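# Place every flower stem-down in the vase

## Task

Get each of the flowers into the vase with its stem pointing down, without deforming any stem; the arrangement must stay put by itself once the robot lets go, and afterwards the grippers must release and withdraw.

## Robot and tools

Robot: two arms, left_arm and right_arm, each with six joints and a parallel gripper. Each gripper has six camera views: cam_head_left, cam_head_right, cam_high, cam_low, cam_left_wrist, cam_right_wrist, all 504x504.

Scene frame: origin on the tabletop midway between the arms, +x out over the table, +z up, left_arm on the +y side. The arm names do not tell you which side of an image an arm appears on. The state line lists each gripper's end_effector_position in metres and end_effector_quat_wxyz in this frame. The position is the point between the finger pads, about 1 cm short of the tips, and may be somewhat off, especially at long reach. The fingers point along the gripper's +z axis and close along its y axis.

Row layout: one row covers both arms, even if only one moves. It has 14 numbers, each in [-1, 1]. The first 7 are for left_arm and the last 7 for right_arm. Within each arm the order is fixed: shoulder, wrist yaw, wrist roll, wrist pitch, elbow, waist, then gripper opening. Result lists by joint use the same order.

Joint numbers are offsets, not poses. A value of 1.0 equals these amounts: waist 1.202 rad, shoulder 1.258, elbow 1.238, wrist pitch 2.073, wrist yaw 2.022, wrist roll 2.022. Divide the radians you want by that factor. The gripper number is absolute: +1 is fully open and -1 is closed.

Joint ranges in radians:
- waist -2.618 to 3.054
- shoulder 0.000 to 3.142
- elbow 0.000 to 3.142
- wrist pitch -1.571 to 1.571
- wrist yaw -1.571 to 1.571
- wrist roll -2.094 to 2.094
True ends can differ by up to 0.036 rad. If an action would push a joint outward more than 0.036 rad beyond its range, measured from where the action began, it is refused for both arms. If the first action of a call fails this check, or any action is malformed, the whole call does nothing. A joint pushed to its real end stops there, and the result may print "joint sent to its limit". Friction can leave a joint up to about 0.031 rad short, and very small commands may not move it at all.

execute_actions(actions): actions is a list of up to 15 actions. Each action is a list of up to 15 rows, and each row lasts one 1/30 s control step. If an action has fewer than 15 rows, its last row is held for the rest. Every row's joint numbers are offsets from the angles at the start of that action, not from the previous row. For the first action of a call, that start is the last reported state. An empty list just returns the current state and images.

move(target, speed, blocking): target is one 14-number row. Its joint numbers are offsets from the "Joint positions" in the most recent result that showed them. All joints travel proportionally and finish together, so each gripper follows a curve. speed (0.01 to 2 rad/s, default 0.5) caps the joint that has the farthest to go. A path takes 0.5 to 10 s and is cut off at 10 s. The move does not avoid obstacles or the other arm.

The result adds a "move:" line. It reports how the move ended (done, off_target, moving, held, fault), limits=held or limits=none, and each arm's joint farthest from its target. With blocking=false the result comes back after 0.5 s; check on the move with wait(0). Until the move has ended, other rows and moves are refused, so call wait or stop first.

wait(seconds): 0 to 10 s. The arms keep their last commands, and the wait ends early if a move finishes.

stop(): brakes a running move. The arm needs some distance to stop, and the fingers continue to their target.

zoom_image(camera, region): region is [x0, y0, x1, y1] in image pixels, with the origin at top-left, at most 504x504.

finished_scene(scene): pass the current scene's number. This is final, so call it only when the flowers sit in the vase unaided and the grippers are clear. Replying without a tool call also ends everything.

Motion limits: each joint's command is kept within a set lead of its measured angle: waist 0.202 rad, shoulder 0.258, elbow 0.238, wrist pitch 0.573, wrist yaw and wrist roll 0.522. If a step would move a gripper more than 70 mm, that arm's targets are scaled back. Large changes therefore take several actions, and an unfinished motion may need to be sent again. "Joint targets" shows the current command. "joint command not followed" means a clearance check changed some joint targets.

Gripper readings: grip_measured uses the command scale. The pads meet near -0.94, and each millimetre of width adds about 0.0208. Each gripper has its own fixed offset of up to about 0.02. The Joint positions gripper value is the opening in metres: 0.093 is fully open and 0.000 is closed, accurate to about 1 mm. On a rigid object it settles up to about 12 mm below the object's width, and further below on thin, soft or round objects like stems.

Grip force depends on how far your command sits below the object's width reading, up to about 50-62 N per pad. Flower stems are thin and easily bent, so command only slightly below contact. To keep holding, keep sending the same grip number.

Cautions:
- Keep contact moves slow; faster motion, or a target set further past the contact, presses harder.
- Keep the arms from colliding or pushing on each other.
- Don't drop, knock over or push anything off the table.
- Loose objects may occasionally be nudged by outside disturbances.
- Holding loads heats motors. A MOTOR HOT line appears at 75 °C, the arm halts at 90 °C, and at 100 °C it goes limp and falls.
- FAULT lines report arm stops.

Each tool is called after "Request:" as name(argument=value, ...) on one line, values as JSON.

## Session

Request:
execute_actions(actions=[])

Scene clock: 0.00 s.
left_arm: end_effector_position=(-0.0256, +0.0173, +0.3638) grip_measured=+0.984 end_effector_quat_wxyz=(+0.701, +0.696, -0.043, +0.149) | right_arm: end_effector_position=(+0.0999, +0.0035, +0.1221) grip_measured=+1.000 end_effector_quat_wxyz=(-0.033, -0.359, +0.932, +0.033)
Joint names: [shoulder, wrist yaw, wrist roll, wrist pitch, elbow, waist]
Joint positions: left_arm=[ 0.678 -0.224  1.848 -0.048  0.753 -1.629  0.092] | right_arm=[ 1.678 -0.093  0.365 -1.286  1.389  1.008  0.093]
Joint velocities: left_arm=[ 0.002 -0.007  0.081  0.007 -0.012 -0.002 -0.   ] | right_arm=[ 0.007 -0.081 -0.022  0.022  0.007 -0.002  0.   ]
Joint torques (N m, as the arm reports them, + toward a larger angle): no reading
Motor temperatures (°C, as the motors report them): left_arm=[33 25 27 28 29 26] | right_arm=[25 26 23 26 31 26]
Joint targets: left_arm=[0.678 -0.224 1.848 -0.048 0.753 -1.629] | right_arm=[1.678 -0.093 0.365 -1.286 1.389 1.008]

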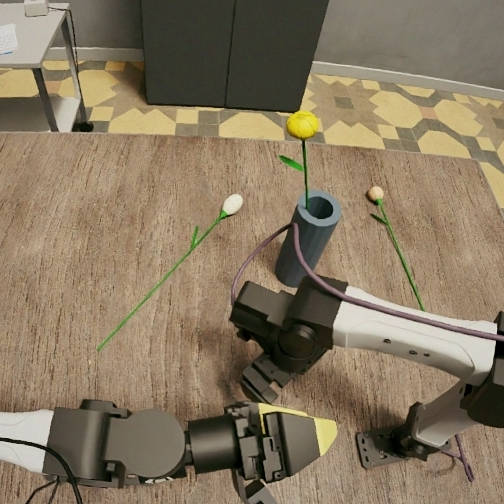

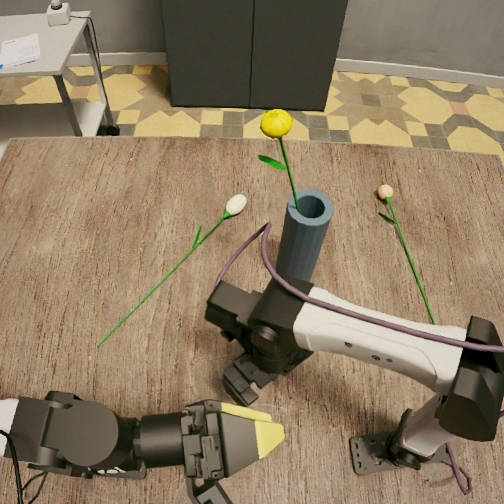

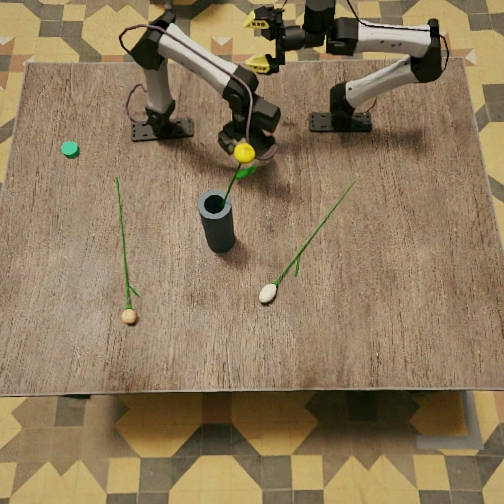

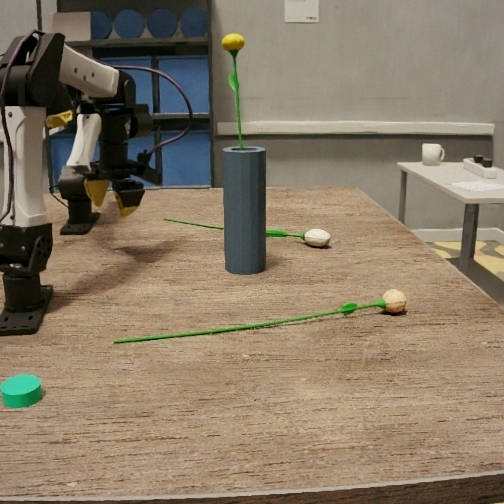

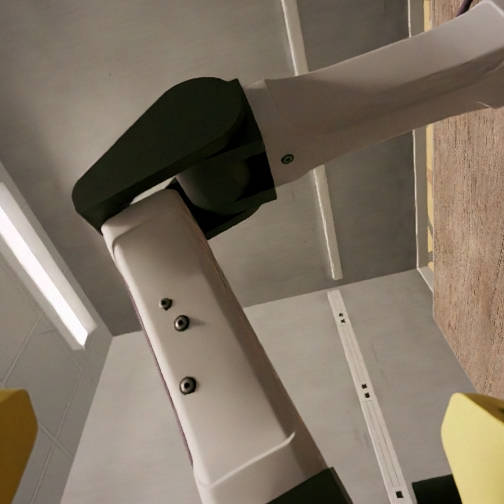

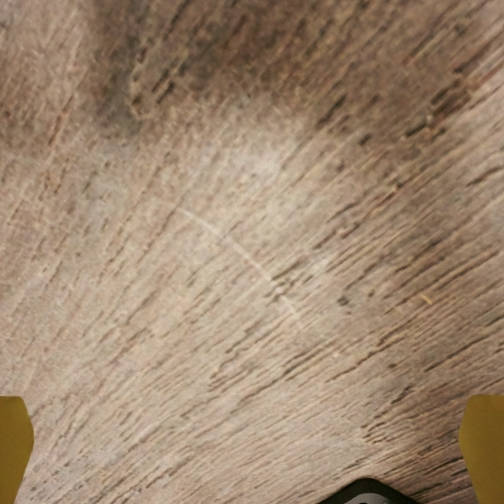

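Request:
move(target=[0.318,0.113,-0.748,-0.34,0.323,0.58,0.2,-0.24,0.049,-0.362,0,-0.24,-0.59,0.2], speed=1.5)

Scene clock: 64.73 s.
left_arm: end_effector_position=(+0.1436, +0.0482, +0.2758) grip_measured=+0.202 end_effector_quat_wxyz=(+0.422, +0.545, +0.712, -0.133) | right_arm: end_effector_position=(+0.1858, -0.1811, +0.1197) grip_measured=+0.203 end_effector_quat_wxyz=(+0.001, -0.371, +0.929, +0.002)
Joint names: [shoulder, wrist yaw, wrist roll, wrist pitch, elbow, waist]
Joint positions: left_arm=[ 1.056 -0.002  0.346 -0.738  1.139 -0.943  0.055] | right_arm=[ 1.394 -0.003 -0.358 -1.284  1.11   0.31   0.055]
Joint velocities: left_arm=[ 0.002 -0.081 -0.066 -0.007 -0.007 -0.012 -0.   ] | right_arm=[-0.017 -0.007 -0.022  0.037 -0.007  0.012  0.   ]
Joint torques (N m, as the arm reports them, + toward a larger angle): left_arm=[-1.61  0.02 -0.18  1.62  8.18  0.97] | right_arm=[-5.38  0.13 -0.07  0.27  4.54 -1.18]
Motor temperatures (°C, as the motors report them): left_arm=[31 25 27 35 34 26] | right_arm=[31 26 23 26 34 26]
Joint targets: left_arm=[1.078 0.004 0.336 -0.752 1.153 -0.932] | right_arm=[1.376 0.006 -0.368 -1.286 1.092 0.299]
move: off_target (left_arm); limits=none; left_arm: farthest joint: the shoulder, 0.022 radians from its target (0.400 radians at the start); right_arm: farthest joint: the shoulder, 0.018 radians from its target (0.301 radians at the start)

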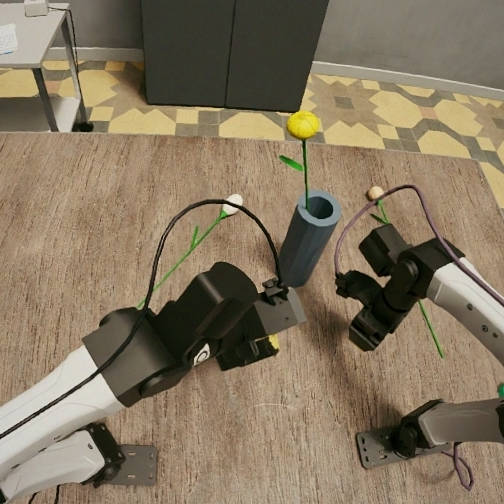

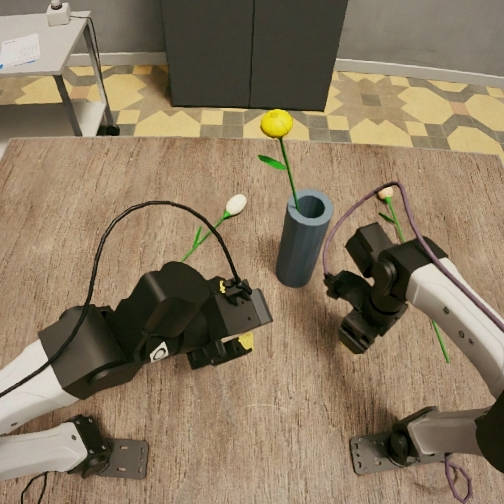

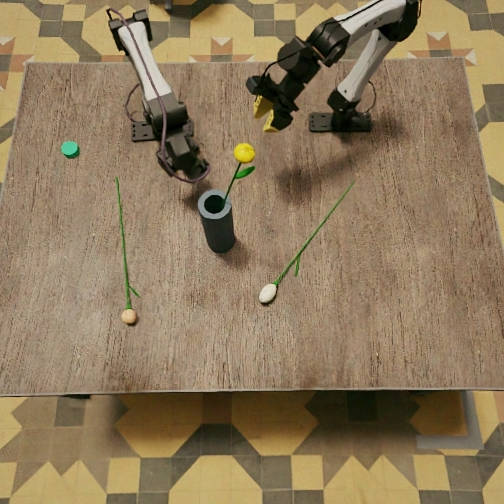

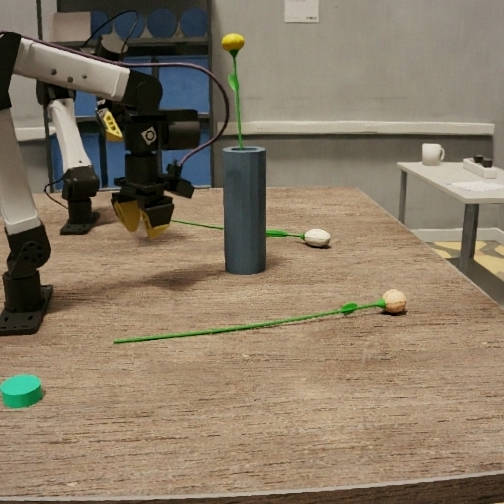

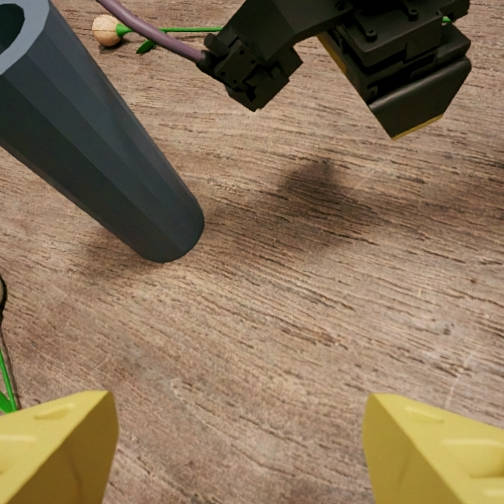

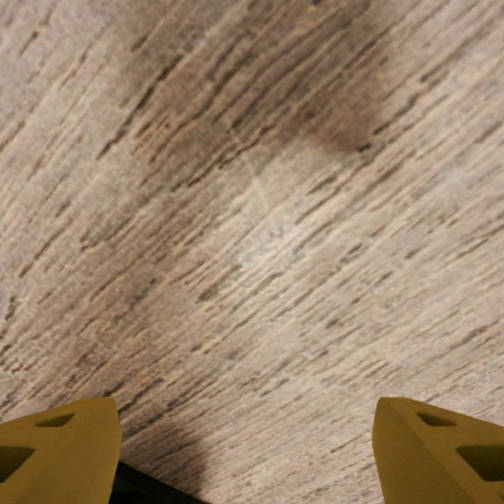

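Request:
move(target=[0.15,0,0,-0.1,0.1,0.3,0.2,0.04,0,0,0,0.04,-0.3,0.2], speed=1.0)

Scene clock: 73.00 s.
left_arm: end_effector_position=(+0.2249, +0.1268, +0.2360) grip_measured=+0.202 end_effector_quat_wxyz=(+0.322, +0.435, +0.840, -0.041) | right_arm: end_effector_position=(+0.2102, -0.2576, +0.1181) grip_measured=+0.203 end_effector_quat_wxyz=(-0.005, -0.203, +0.979, +0.003)
Joint names: [shoulder, wrist yaw, wrist roll, wrist pitch, elbow, waist]
Joint positions: left_arm=[ 1.227 -0.004  0.345 -0.931  1.249 -0.592  0.055] | right_arm=[ 1.432 -0.004 -0.358 -1.284  1.135 -0.041  0.055]
Joint velocities: left_arm=[-0.002 -0.051 -0.022 -0.022 -0.002 -0.007  0.   ] | right_arm=[ 0.002 -0.051 -0.037  0.007  0.012  0.017 -0.   ]
Joint torques (N m, as the arm reports them, + toward a larger angle): left_arm=[-3.13 -0.02 -0.03  1.29  7.92  0.79] | right_arm=[-3.82  0.04  0.05  0.26  7.69 -1.06]
Motor temperatures (°C, as the motors report them): left_arm=[31 25 27 34 34 26] | right_arm=[31 26 23 26 34 26]
Joint targets: left_arm=[1.245 -0.002 0.346 -0.945 1.263 -0.582] | right_arm=[1.445 -0.003 -0.358 -1.284 1.159 -0.051]
move: off_target (right_arm); limits=none; left_arm: farthest joint: the shoulder, 0.018 radians from its target (0.189 radians at the start); right_arm: farthest joint: the elbow, 0.025 radians from its target (0.050 radians at the start)

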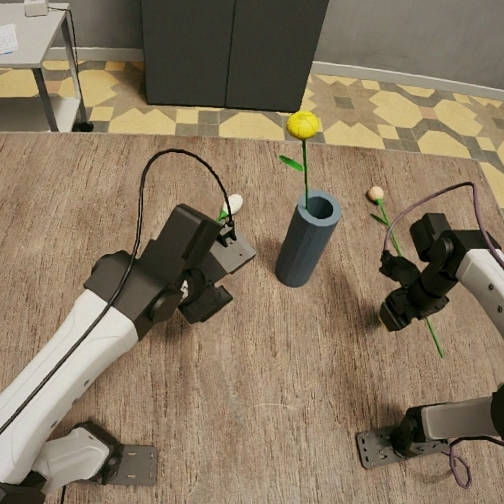

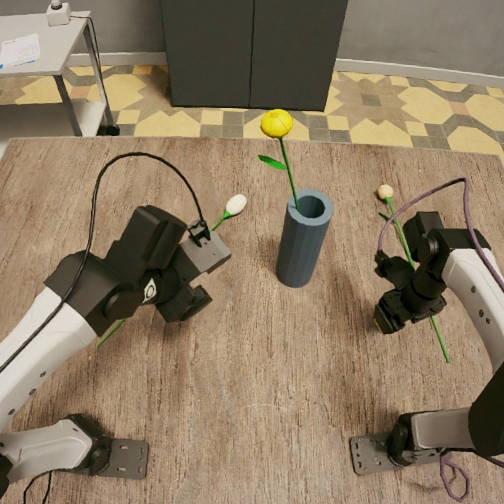

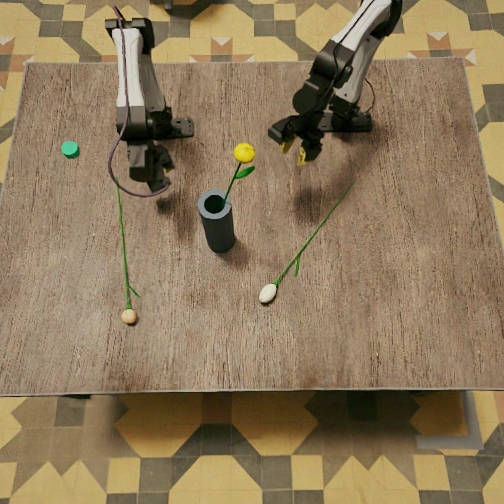

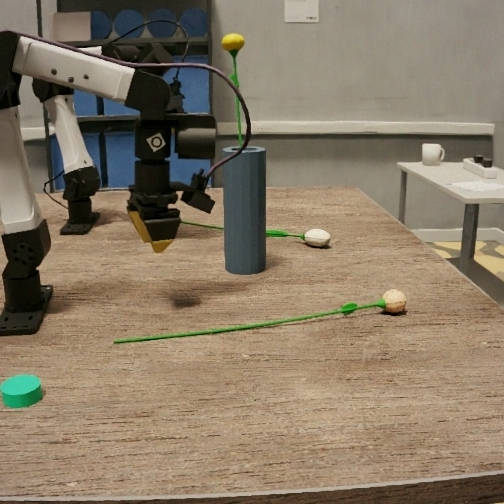

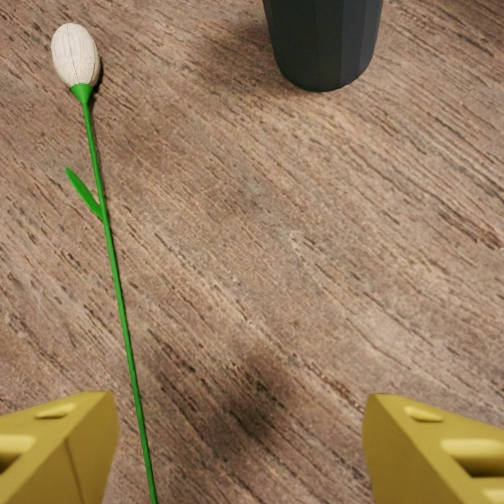

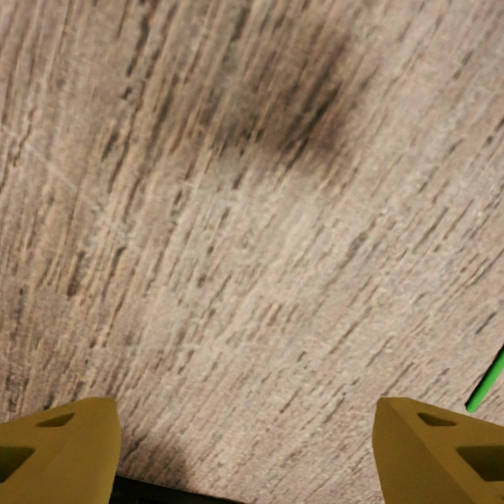

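Request:
move(target=[0.808,0,0,-0.177,0.568,0.25,0.2,0.716,0,0,-0.038,0.8,-0.223,0.2], speed=1.0)

Scene clock: 81.23 s.
left_arm: end_effector_position=(+0.3697, +0.1787, +0.0658) grip_measured=+0.202 end_effector_quat_wxyz=(-0.006, +0.324, +0.946, +0.002) | right_arm: end_effector_position=(+0.4200, -0.3647, +0.0617) grip_measured=+0.203 end_effector_quat_wxyz=(-0.006, -0.073, +0.997, +0.004)
Joint names: [shoulder, wrist yaw, wrist roll, wrist pitch, elbow, waist]
Joint positions: left_arm=[ 2.232 -0.003  0.345 -1.288  1.938 -0.296  0.055] | right_arm=[ 2.339 -0.004 -0.358 -1.348  2.101 -0.304  0.055]
Joint velocities: left_arm=[-0.007  0.037 -0.037  0.007 -0.007 -0.017  0.001] | right_arm=[ 0.002 -0.022  0.007  0.022  0.012  0.007  0.001]
Joint torques (N m, as the arm reports them, + toward a larger angle): left_arm=[-11.43  -0.03  -0.02   0.14   7.07   0.09] | right_arm=[-11.54   0.03   0.06   0.11   7.66  -0.79]
Motor temperatures (°C, as the motors report them): left_arm=[32 25 27 33 35 26] | right_arm=[31 26 23 26 35 26]
Joint targets: left_arm=[2.243 -0.004 0.345 -1.298 1.952 -0.291] | right_arm=[2.333 -0.004 -0.358 -1.363 2.125 -0.309]
move: off_target (right_arm); limits=none; left_arm: farthest joint: the elbow, 0.014 radians from its target (0.704 radians at the start); right_arm: farthest joint: the elbow, 0.024 radians from its target (0.991 radians at the start)

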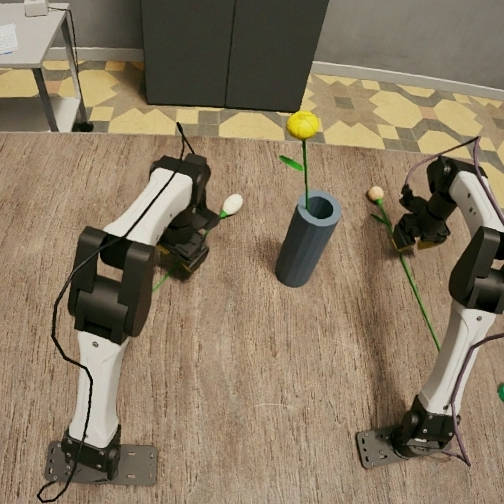

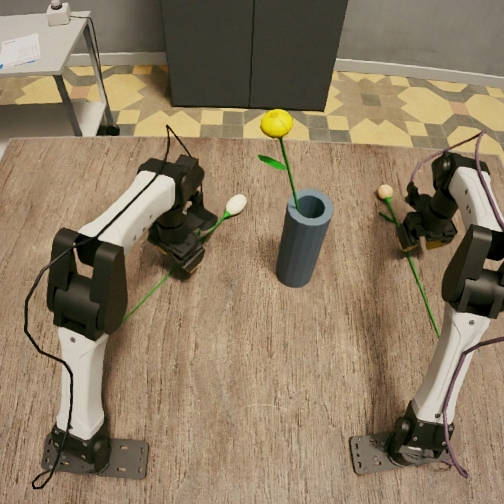

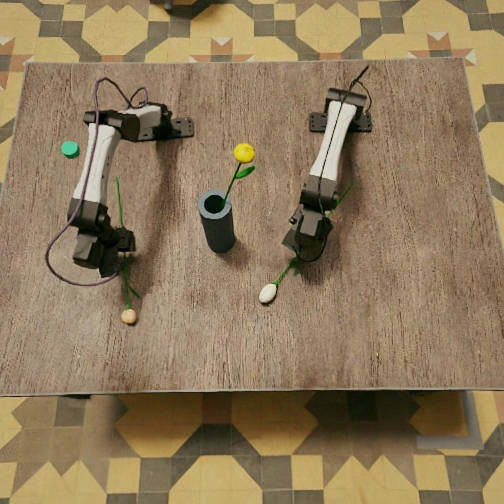

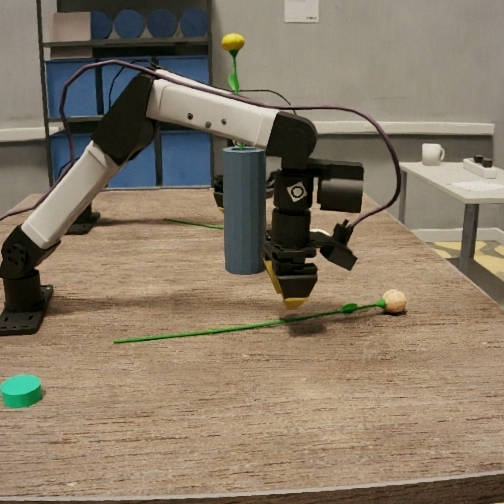

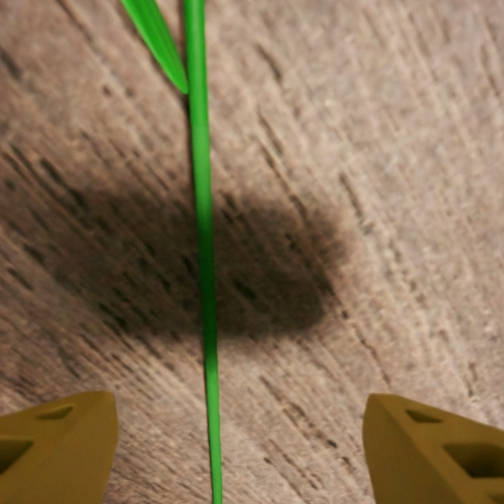

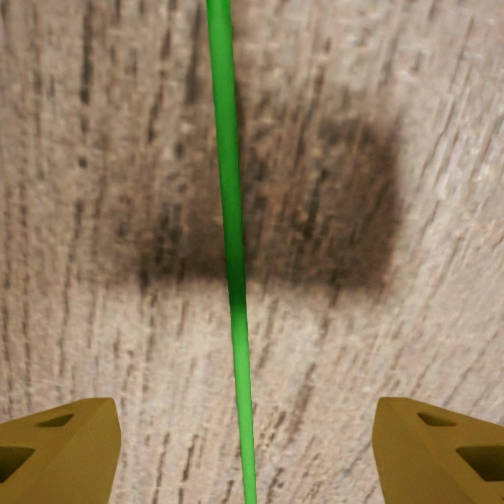

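Request:
move(target=[0.076,0,0.01,0.074,-0.067,0.022,0.2,0,0,-0.03,0.087,-0.14,0.015,0.2], speed=0.25)

Request:
zoom_image(camera="cam_low", region=[200,230,420,370])

Scene clock: 100.87 s.
left_arm: end_effector_position=(+0.3829, +0.1819, +0.0199) grip_measured=+0.201 end_effector_quat_wxyz=(-0.003, +0.321, +0.947, +0.002) | right_arm: end_effector_position=(+0.4188, -0.3613, +0.0222) grip_measured=+0.203 end_effector_quat_wxyz=(-0.004, -0.102, +0.995, +0.003)
Joint names: [shoulder, wrist yaw, wrist roll, wrist pitch, elbow, waist]
Joint positions: left_arm=[ 2.304 -0.003  0.356 -1.148  1.875 -0.28   0.055] | right_arm=[ 2.339 -0.004 -0.41  -1.186  1.944 -0.297  0.055]
Joint velocities: left_arm=[-0.022  0.051 -0.081  0.022 -0.012  0.007  0.001] | right_arm=[-0.012  0.007  0.022 -0.022 -0.017 -0.007 -0.001]
Joint torques (N m, as the arm reports them, + toward a larger angle): left_arm=[-10.87  -0.03   0.06   0.38   4.97   0.77] | right_arm=[-11.13   0.04  -0.03   0.45   4.58   0.46]
Motor temperatures (°C, as the motors report them): left_arm=[39 25 27 30 35 26] | right_arm=[39 26 23 26 36 26]
Joint targets: left_arm=[2.328 -0.003 0.366 -1.135 1.855 -0.269] | right_arm=[2.339 -0.004 -0.419 -1.167 1.928 -0.286]
move: off_target (left_arm); limits=none; left_arm: farthest joint: the shoulder, 0.024 radians from its target (0.095 radians at the start); right_arm: farthest joint: the wrist pitch, 0.018 radians from its target (0.181 radians at the start)

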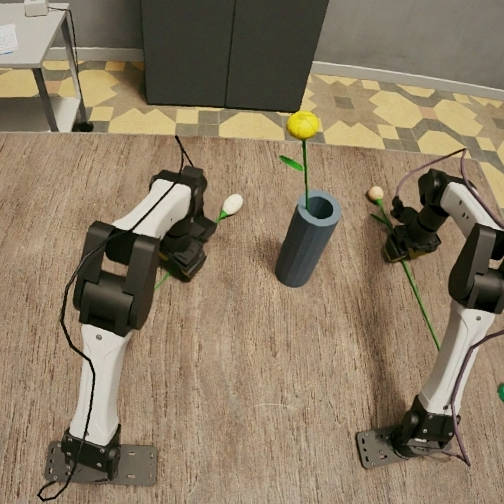

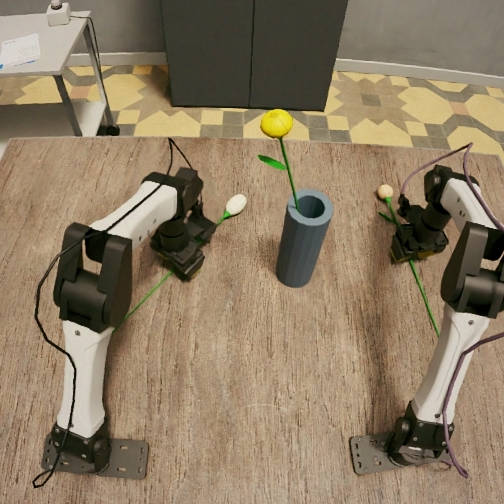

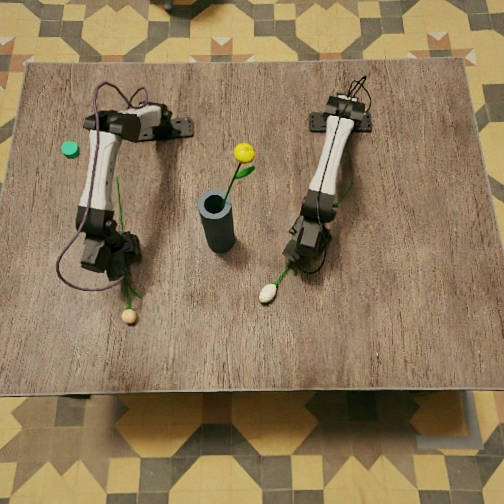

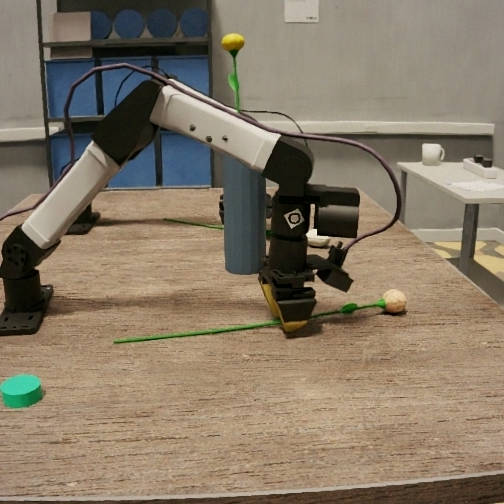

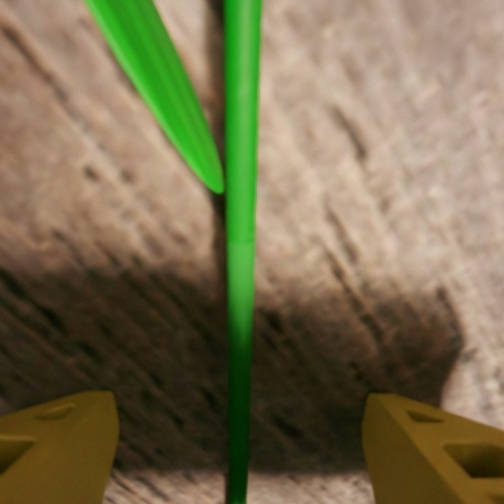

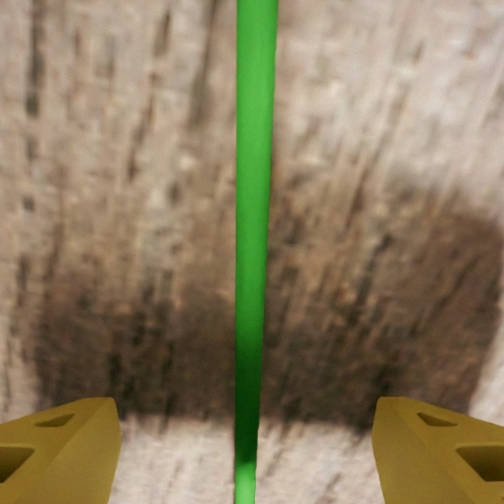

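Region (200, 230, 420, 370) of cam_low's 504x504 image, scaled by 2.291, with more detail than that image has; it fills the top 321 rows of this view, and the rest is white.

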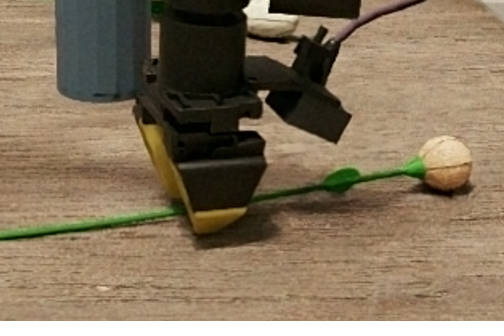

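Request:
execute_actions(actions=[[[0,0,0,0.01,-0.024,0,0.2,0,0,0,0.022,-0.03,0,0.2]],[[0,0,0,0,0,0,-1,0,0,0,0,0,0,-1]]])

Request:
zoom_image(camera="cam_low", region=[200,230,420,370])

Scene clock: 109.10 s.
left_arm: end_effector_position=(+0.3846, +0.1813, +0.0199) grip_measured=-1.000 end_effector_quat_wxyz=(+0.001, +0.321, +0.947, +0.002) | right_arm: end_effector_position=(+0.4210, -0.3618, +0.0197) grip_measured=-0.971 end_effector_quat_wxyz=(+0.001, -0.102, +0.995, +0.001)
Joint names: [shoulder, wrist yaw, wrist roll, wrist pitch, elbow, waist]
Joint positions: left_arm=[ 2.304 -0.003  0.356 -1.14   1.875 -0.28   0.   ] | right_arm=[ 2.338 -0.004 -0.41  -1.164  1.933 -0.297  0.   ]
Joint velocities: left_arm=[ 0.007  0.022  0.037  0.037 -0.007 -0.002  0.   ] | right_arm=[-0.002  0.037  0.022 -0.051 -0.007  0.002  0.   ]
Joint torques (N m, as the arm reports them, + toward a larger angle): left_arm=[-12.61  -0.01   0.     0.24   6.12  -0.19] | right_arm=[-11.21   0.03   0.04   0.3    5.78  -0.4 ]
Motor temperatures (°C, as the motors report them): left_arm=[41 25 27 30 34 26] | right_arm=[41 26 23 26 36 26]
Joint targets: left_arm=[2.304 -0.003 0.356 -1.140 1.875 -0.280] | right_arm=[2.338 -0.004 -0.410 -1.164 1.933 -0.297]

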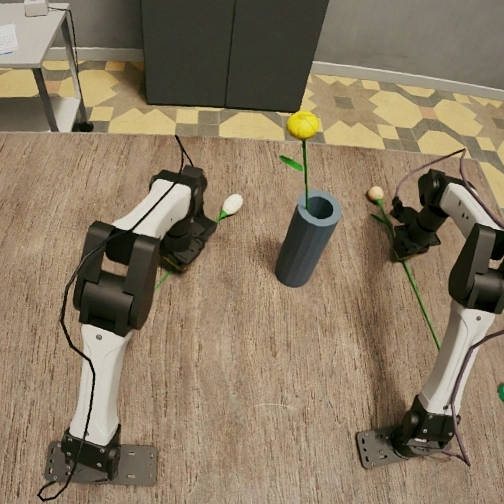

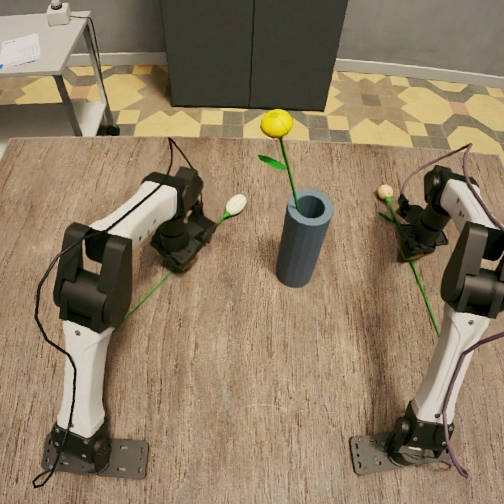

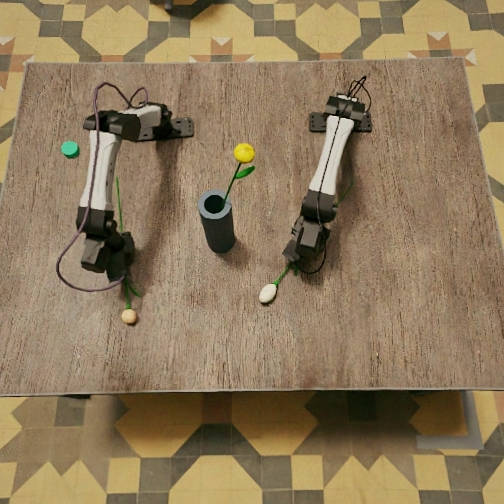

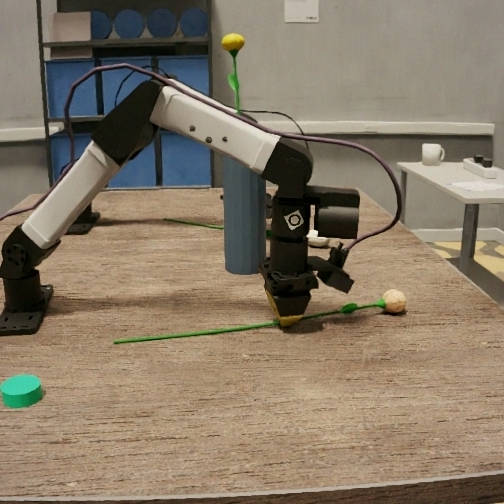

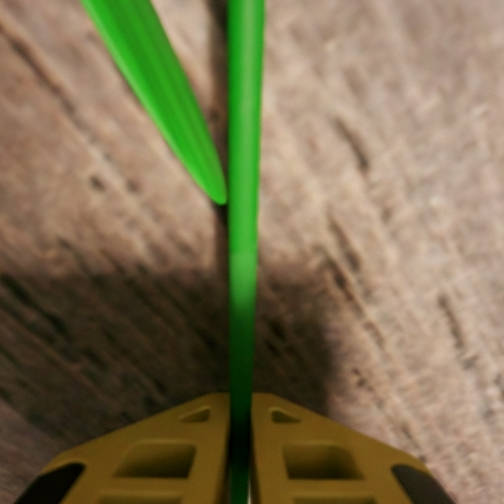

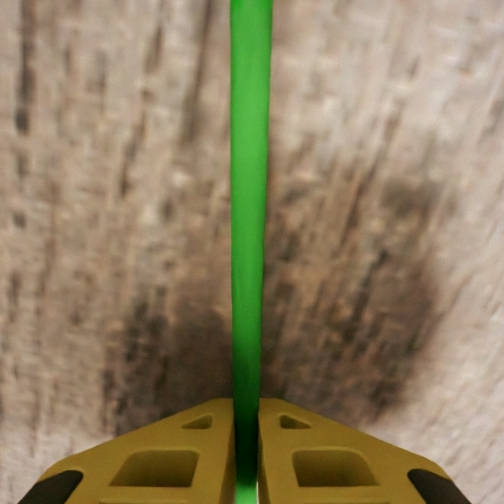

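Region (200, 230, 420, 370) of cam_low's 504x504 image, scaled by 2.291, with more detail than that image has; it fills the top 321 rows of this view, and the rest is white.

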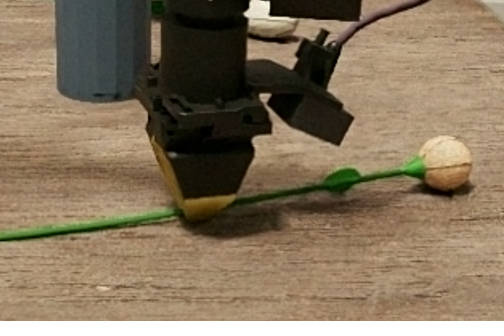

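Request:
move(target=[-0.305,0,-0.18,0.05,0.4,0,-1,-0.672,0,0.207,0.15,0.105,0,-1], speed=0.6)

Scene clock: 123.60 s.
left_arm: end_effector_position=(+0.4440, +0.1631, +0.3874) grip_measured=-1.000 end_effector_quat_wxyz=(+0.467, +0.131, +0.872, -0.068) | right_arm: end_effector_position=(+0.3732, -0.3518, +0.4850) grip_measured=-0.971 end_effector_quat_wxyz=(+0.587, +0.081, +0.803, -0.059)
Joint names: [shoulder, wrist yaw, wrist roll, wrist pitch, elbow, waist]
Joint positions: left_arm=[ 1.919 -0.003  0.002 -1.034  2.365 -0.28   0.   ] | right_arm=[ 1.486 -0.004 -0.001 -0.872  2.051 -0.297  0.   ]
Joint velocities: left_arm=[-0.007  0.022  0.022 -0.007 -0.017  0.002  0.   ] | right_arm=[-0.022  0.022 -0.022 -0.007 -0.017 -0.002  0.   ]
Joint torques (N m, as the arm reports them, + toward a larger angle): left_arm=[-9.67 -0.05 -0.13  1.85  6.62 -0.22] | right_arm=[-4.45  0.07  0.13  2.42  6.53 -0.39]
Motor temperatures (°C, as the motors report them): left_arm=[46 25 27 30 34 26] | right_arm=[43 26 23 27 36 26]
Joint targets: left_arm=[1.920 -0.003 -0.008 -1.037 2.370 -0.280] | right_arm=[1.492 -0.004 0.009 -0.853 2.063 -0.297]
move: done; limits=none; left_arm: farthest joint: the wrist roll, 0.010 radians from its target (0.364 radians at the start); right_arm: farthest joint: the wrist pitch, 0.019 radians from its target (0.311 radians at the start)

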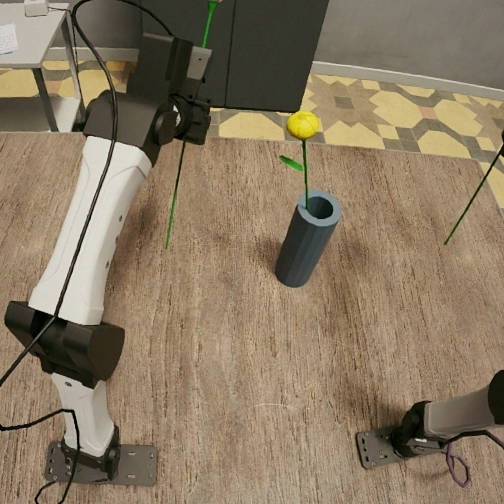

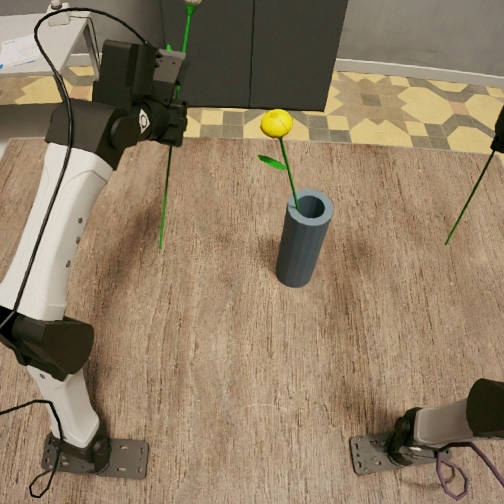

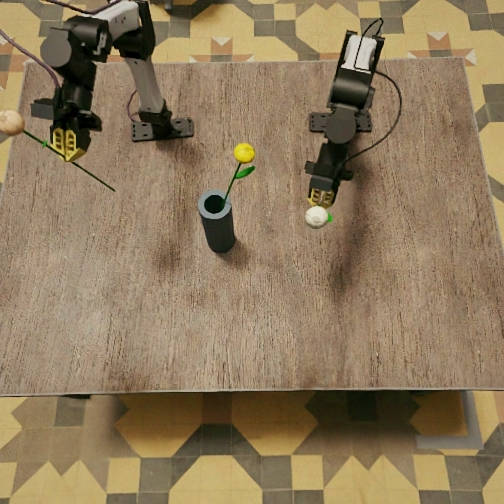

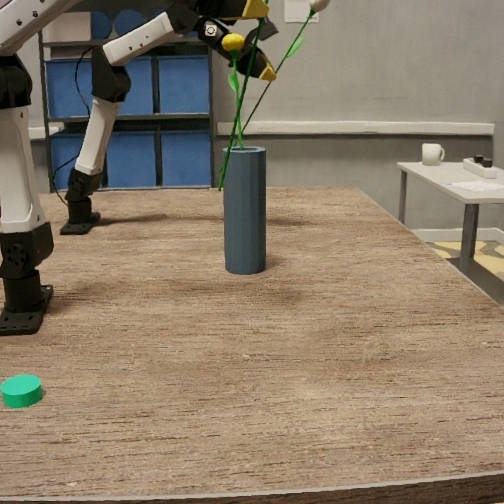

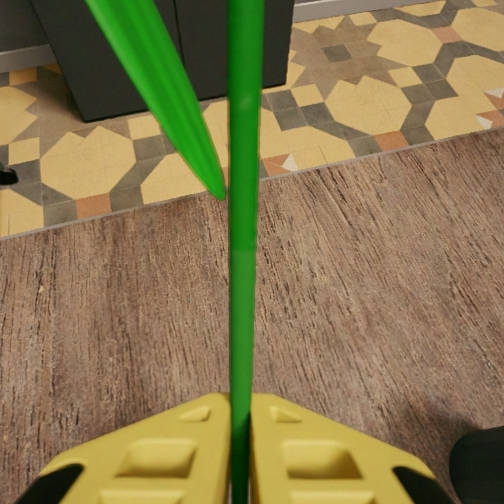

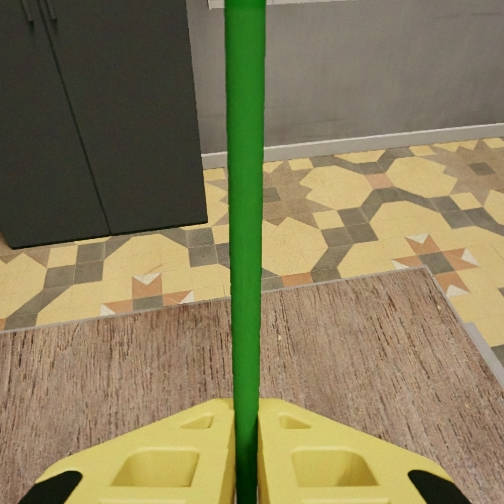

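Request:
move(target=[0,-0.328,0,0.354,0,-0.316,-1,0,0,0,0.143,0,0,-1], speed=0.6)

Request:
zoom_image(camera="cam_high", region=[150,70,350,270])

Scene clock: 134.43 s.
left_arm: end_effector_position=(+0.4227, +0.0748, +0.5506) grip_measured=-1.000 end_effector_quat_wxyz=(+0.744, -0.026, +0.666, -0.034) | right_arm: end_effector_position=(+0.3841, -0.3541, +0.5483) grip_measured=-0.971 end_effector_quat_wxyz=(+0.689, +0.073, +0.718, -0.070)
Joint names: [shoulder, wrist yaw, wrist roll, wrist pitch, elbow, waist]
Joint positions: left_arm=[ 1.919 -0.66   0.001 -0.307  2.365 -0.654  0.   ] | right_arm=[ 1.486 -0.004 -0.    -0.606  2.051 -0.297  0.   ]
Joint velocities: left_arm=[-0.007 -0.022 -0.022 -0.022 -0.007  0.007  0.   ] | right_arm=[-0.022  0.051 -0.007 -0.037  0.002 -0.002  0.   ]
Joint torques (N m, as the arm reports them, + toward a larger angle): left_arm=[-9.72 -0.04  0.01  1.76  6.24 -0.73] | right_arm=[-4.77  0.07  0.04  2.53  5.65 -0.4 ]
Motor temperatures (°C, as the motors report them): left_arm=[45 25 27 32 34 26] | right_arm=[39 26 23 30 36 26]
Joint targets: left_arm=[1.919 -0.666 0.002 -0.300 2.365 -0.660] | right_arm=[1.486 -0.004 -0.001 -0.576 2.051 -0.297]
move: off_target (right_arm); limits=none; left_arm: farthest joint: the wrist pitch, 0.007 radians from its target (0.734 radians at the start); right_arm: farthest joint: the wrist pitch, 0.030 radians from its target (0.297 radians at the start)

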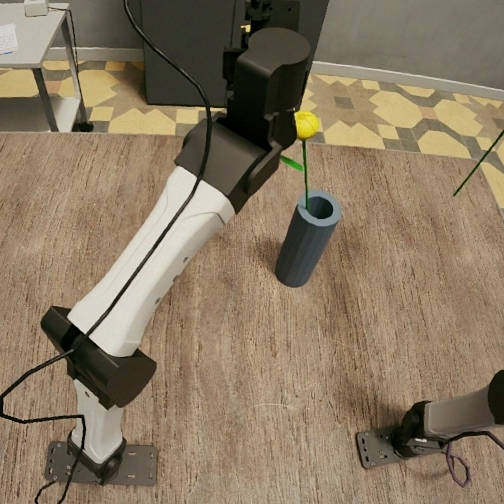

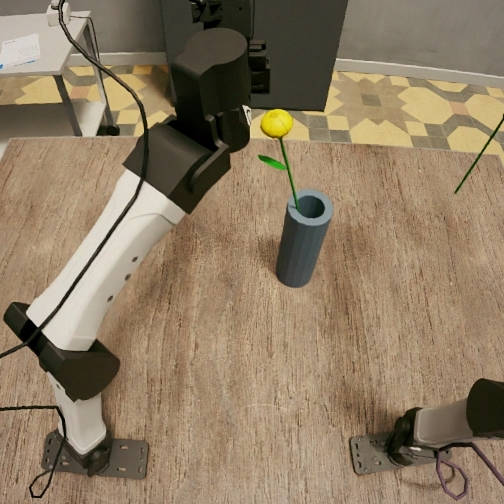

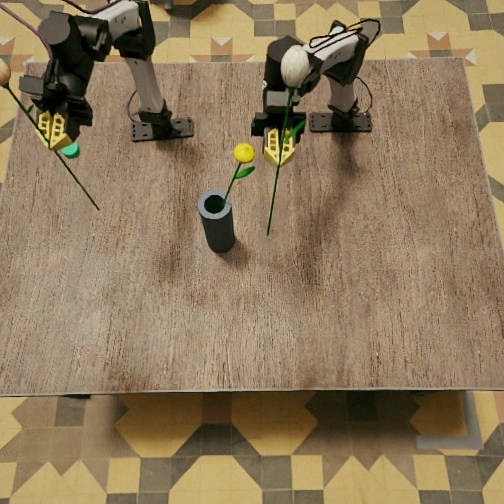

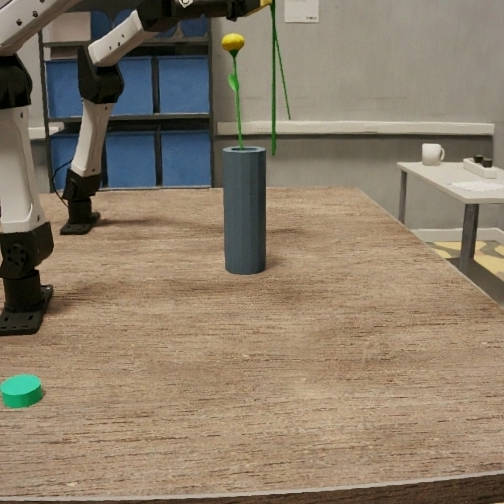

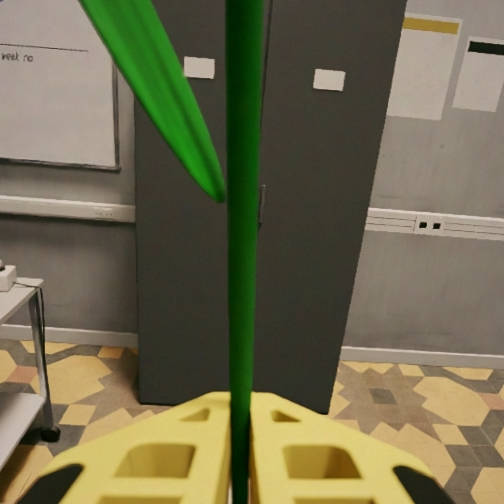

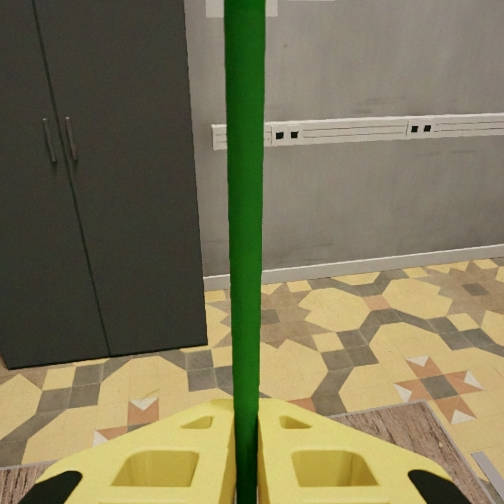

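Region (150, 70, 350, 270) of cam_high's 504x504 image, scaled by 2.520, with more detail than that image has.

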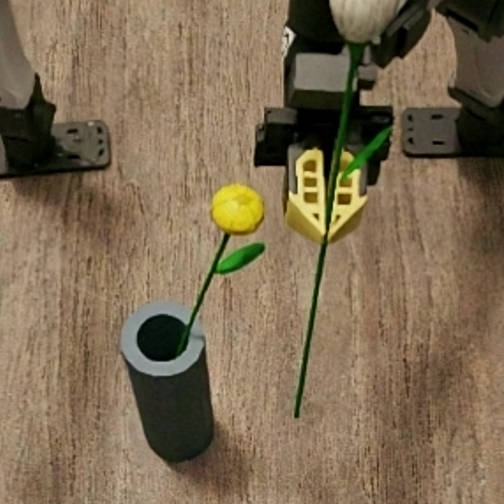

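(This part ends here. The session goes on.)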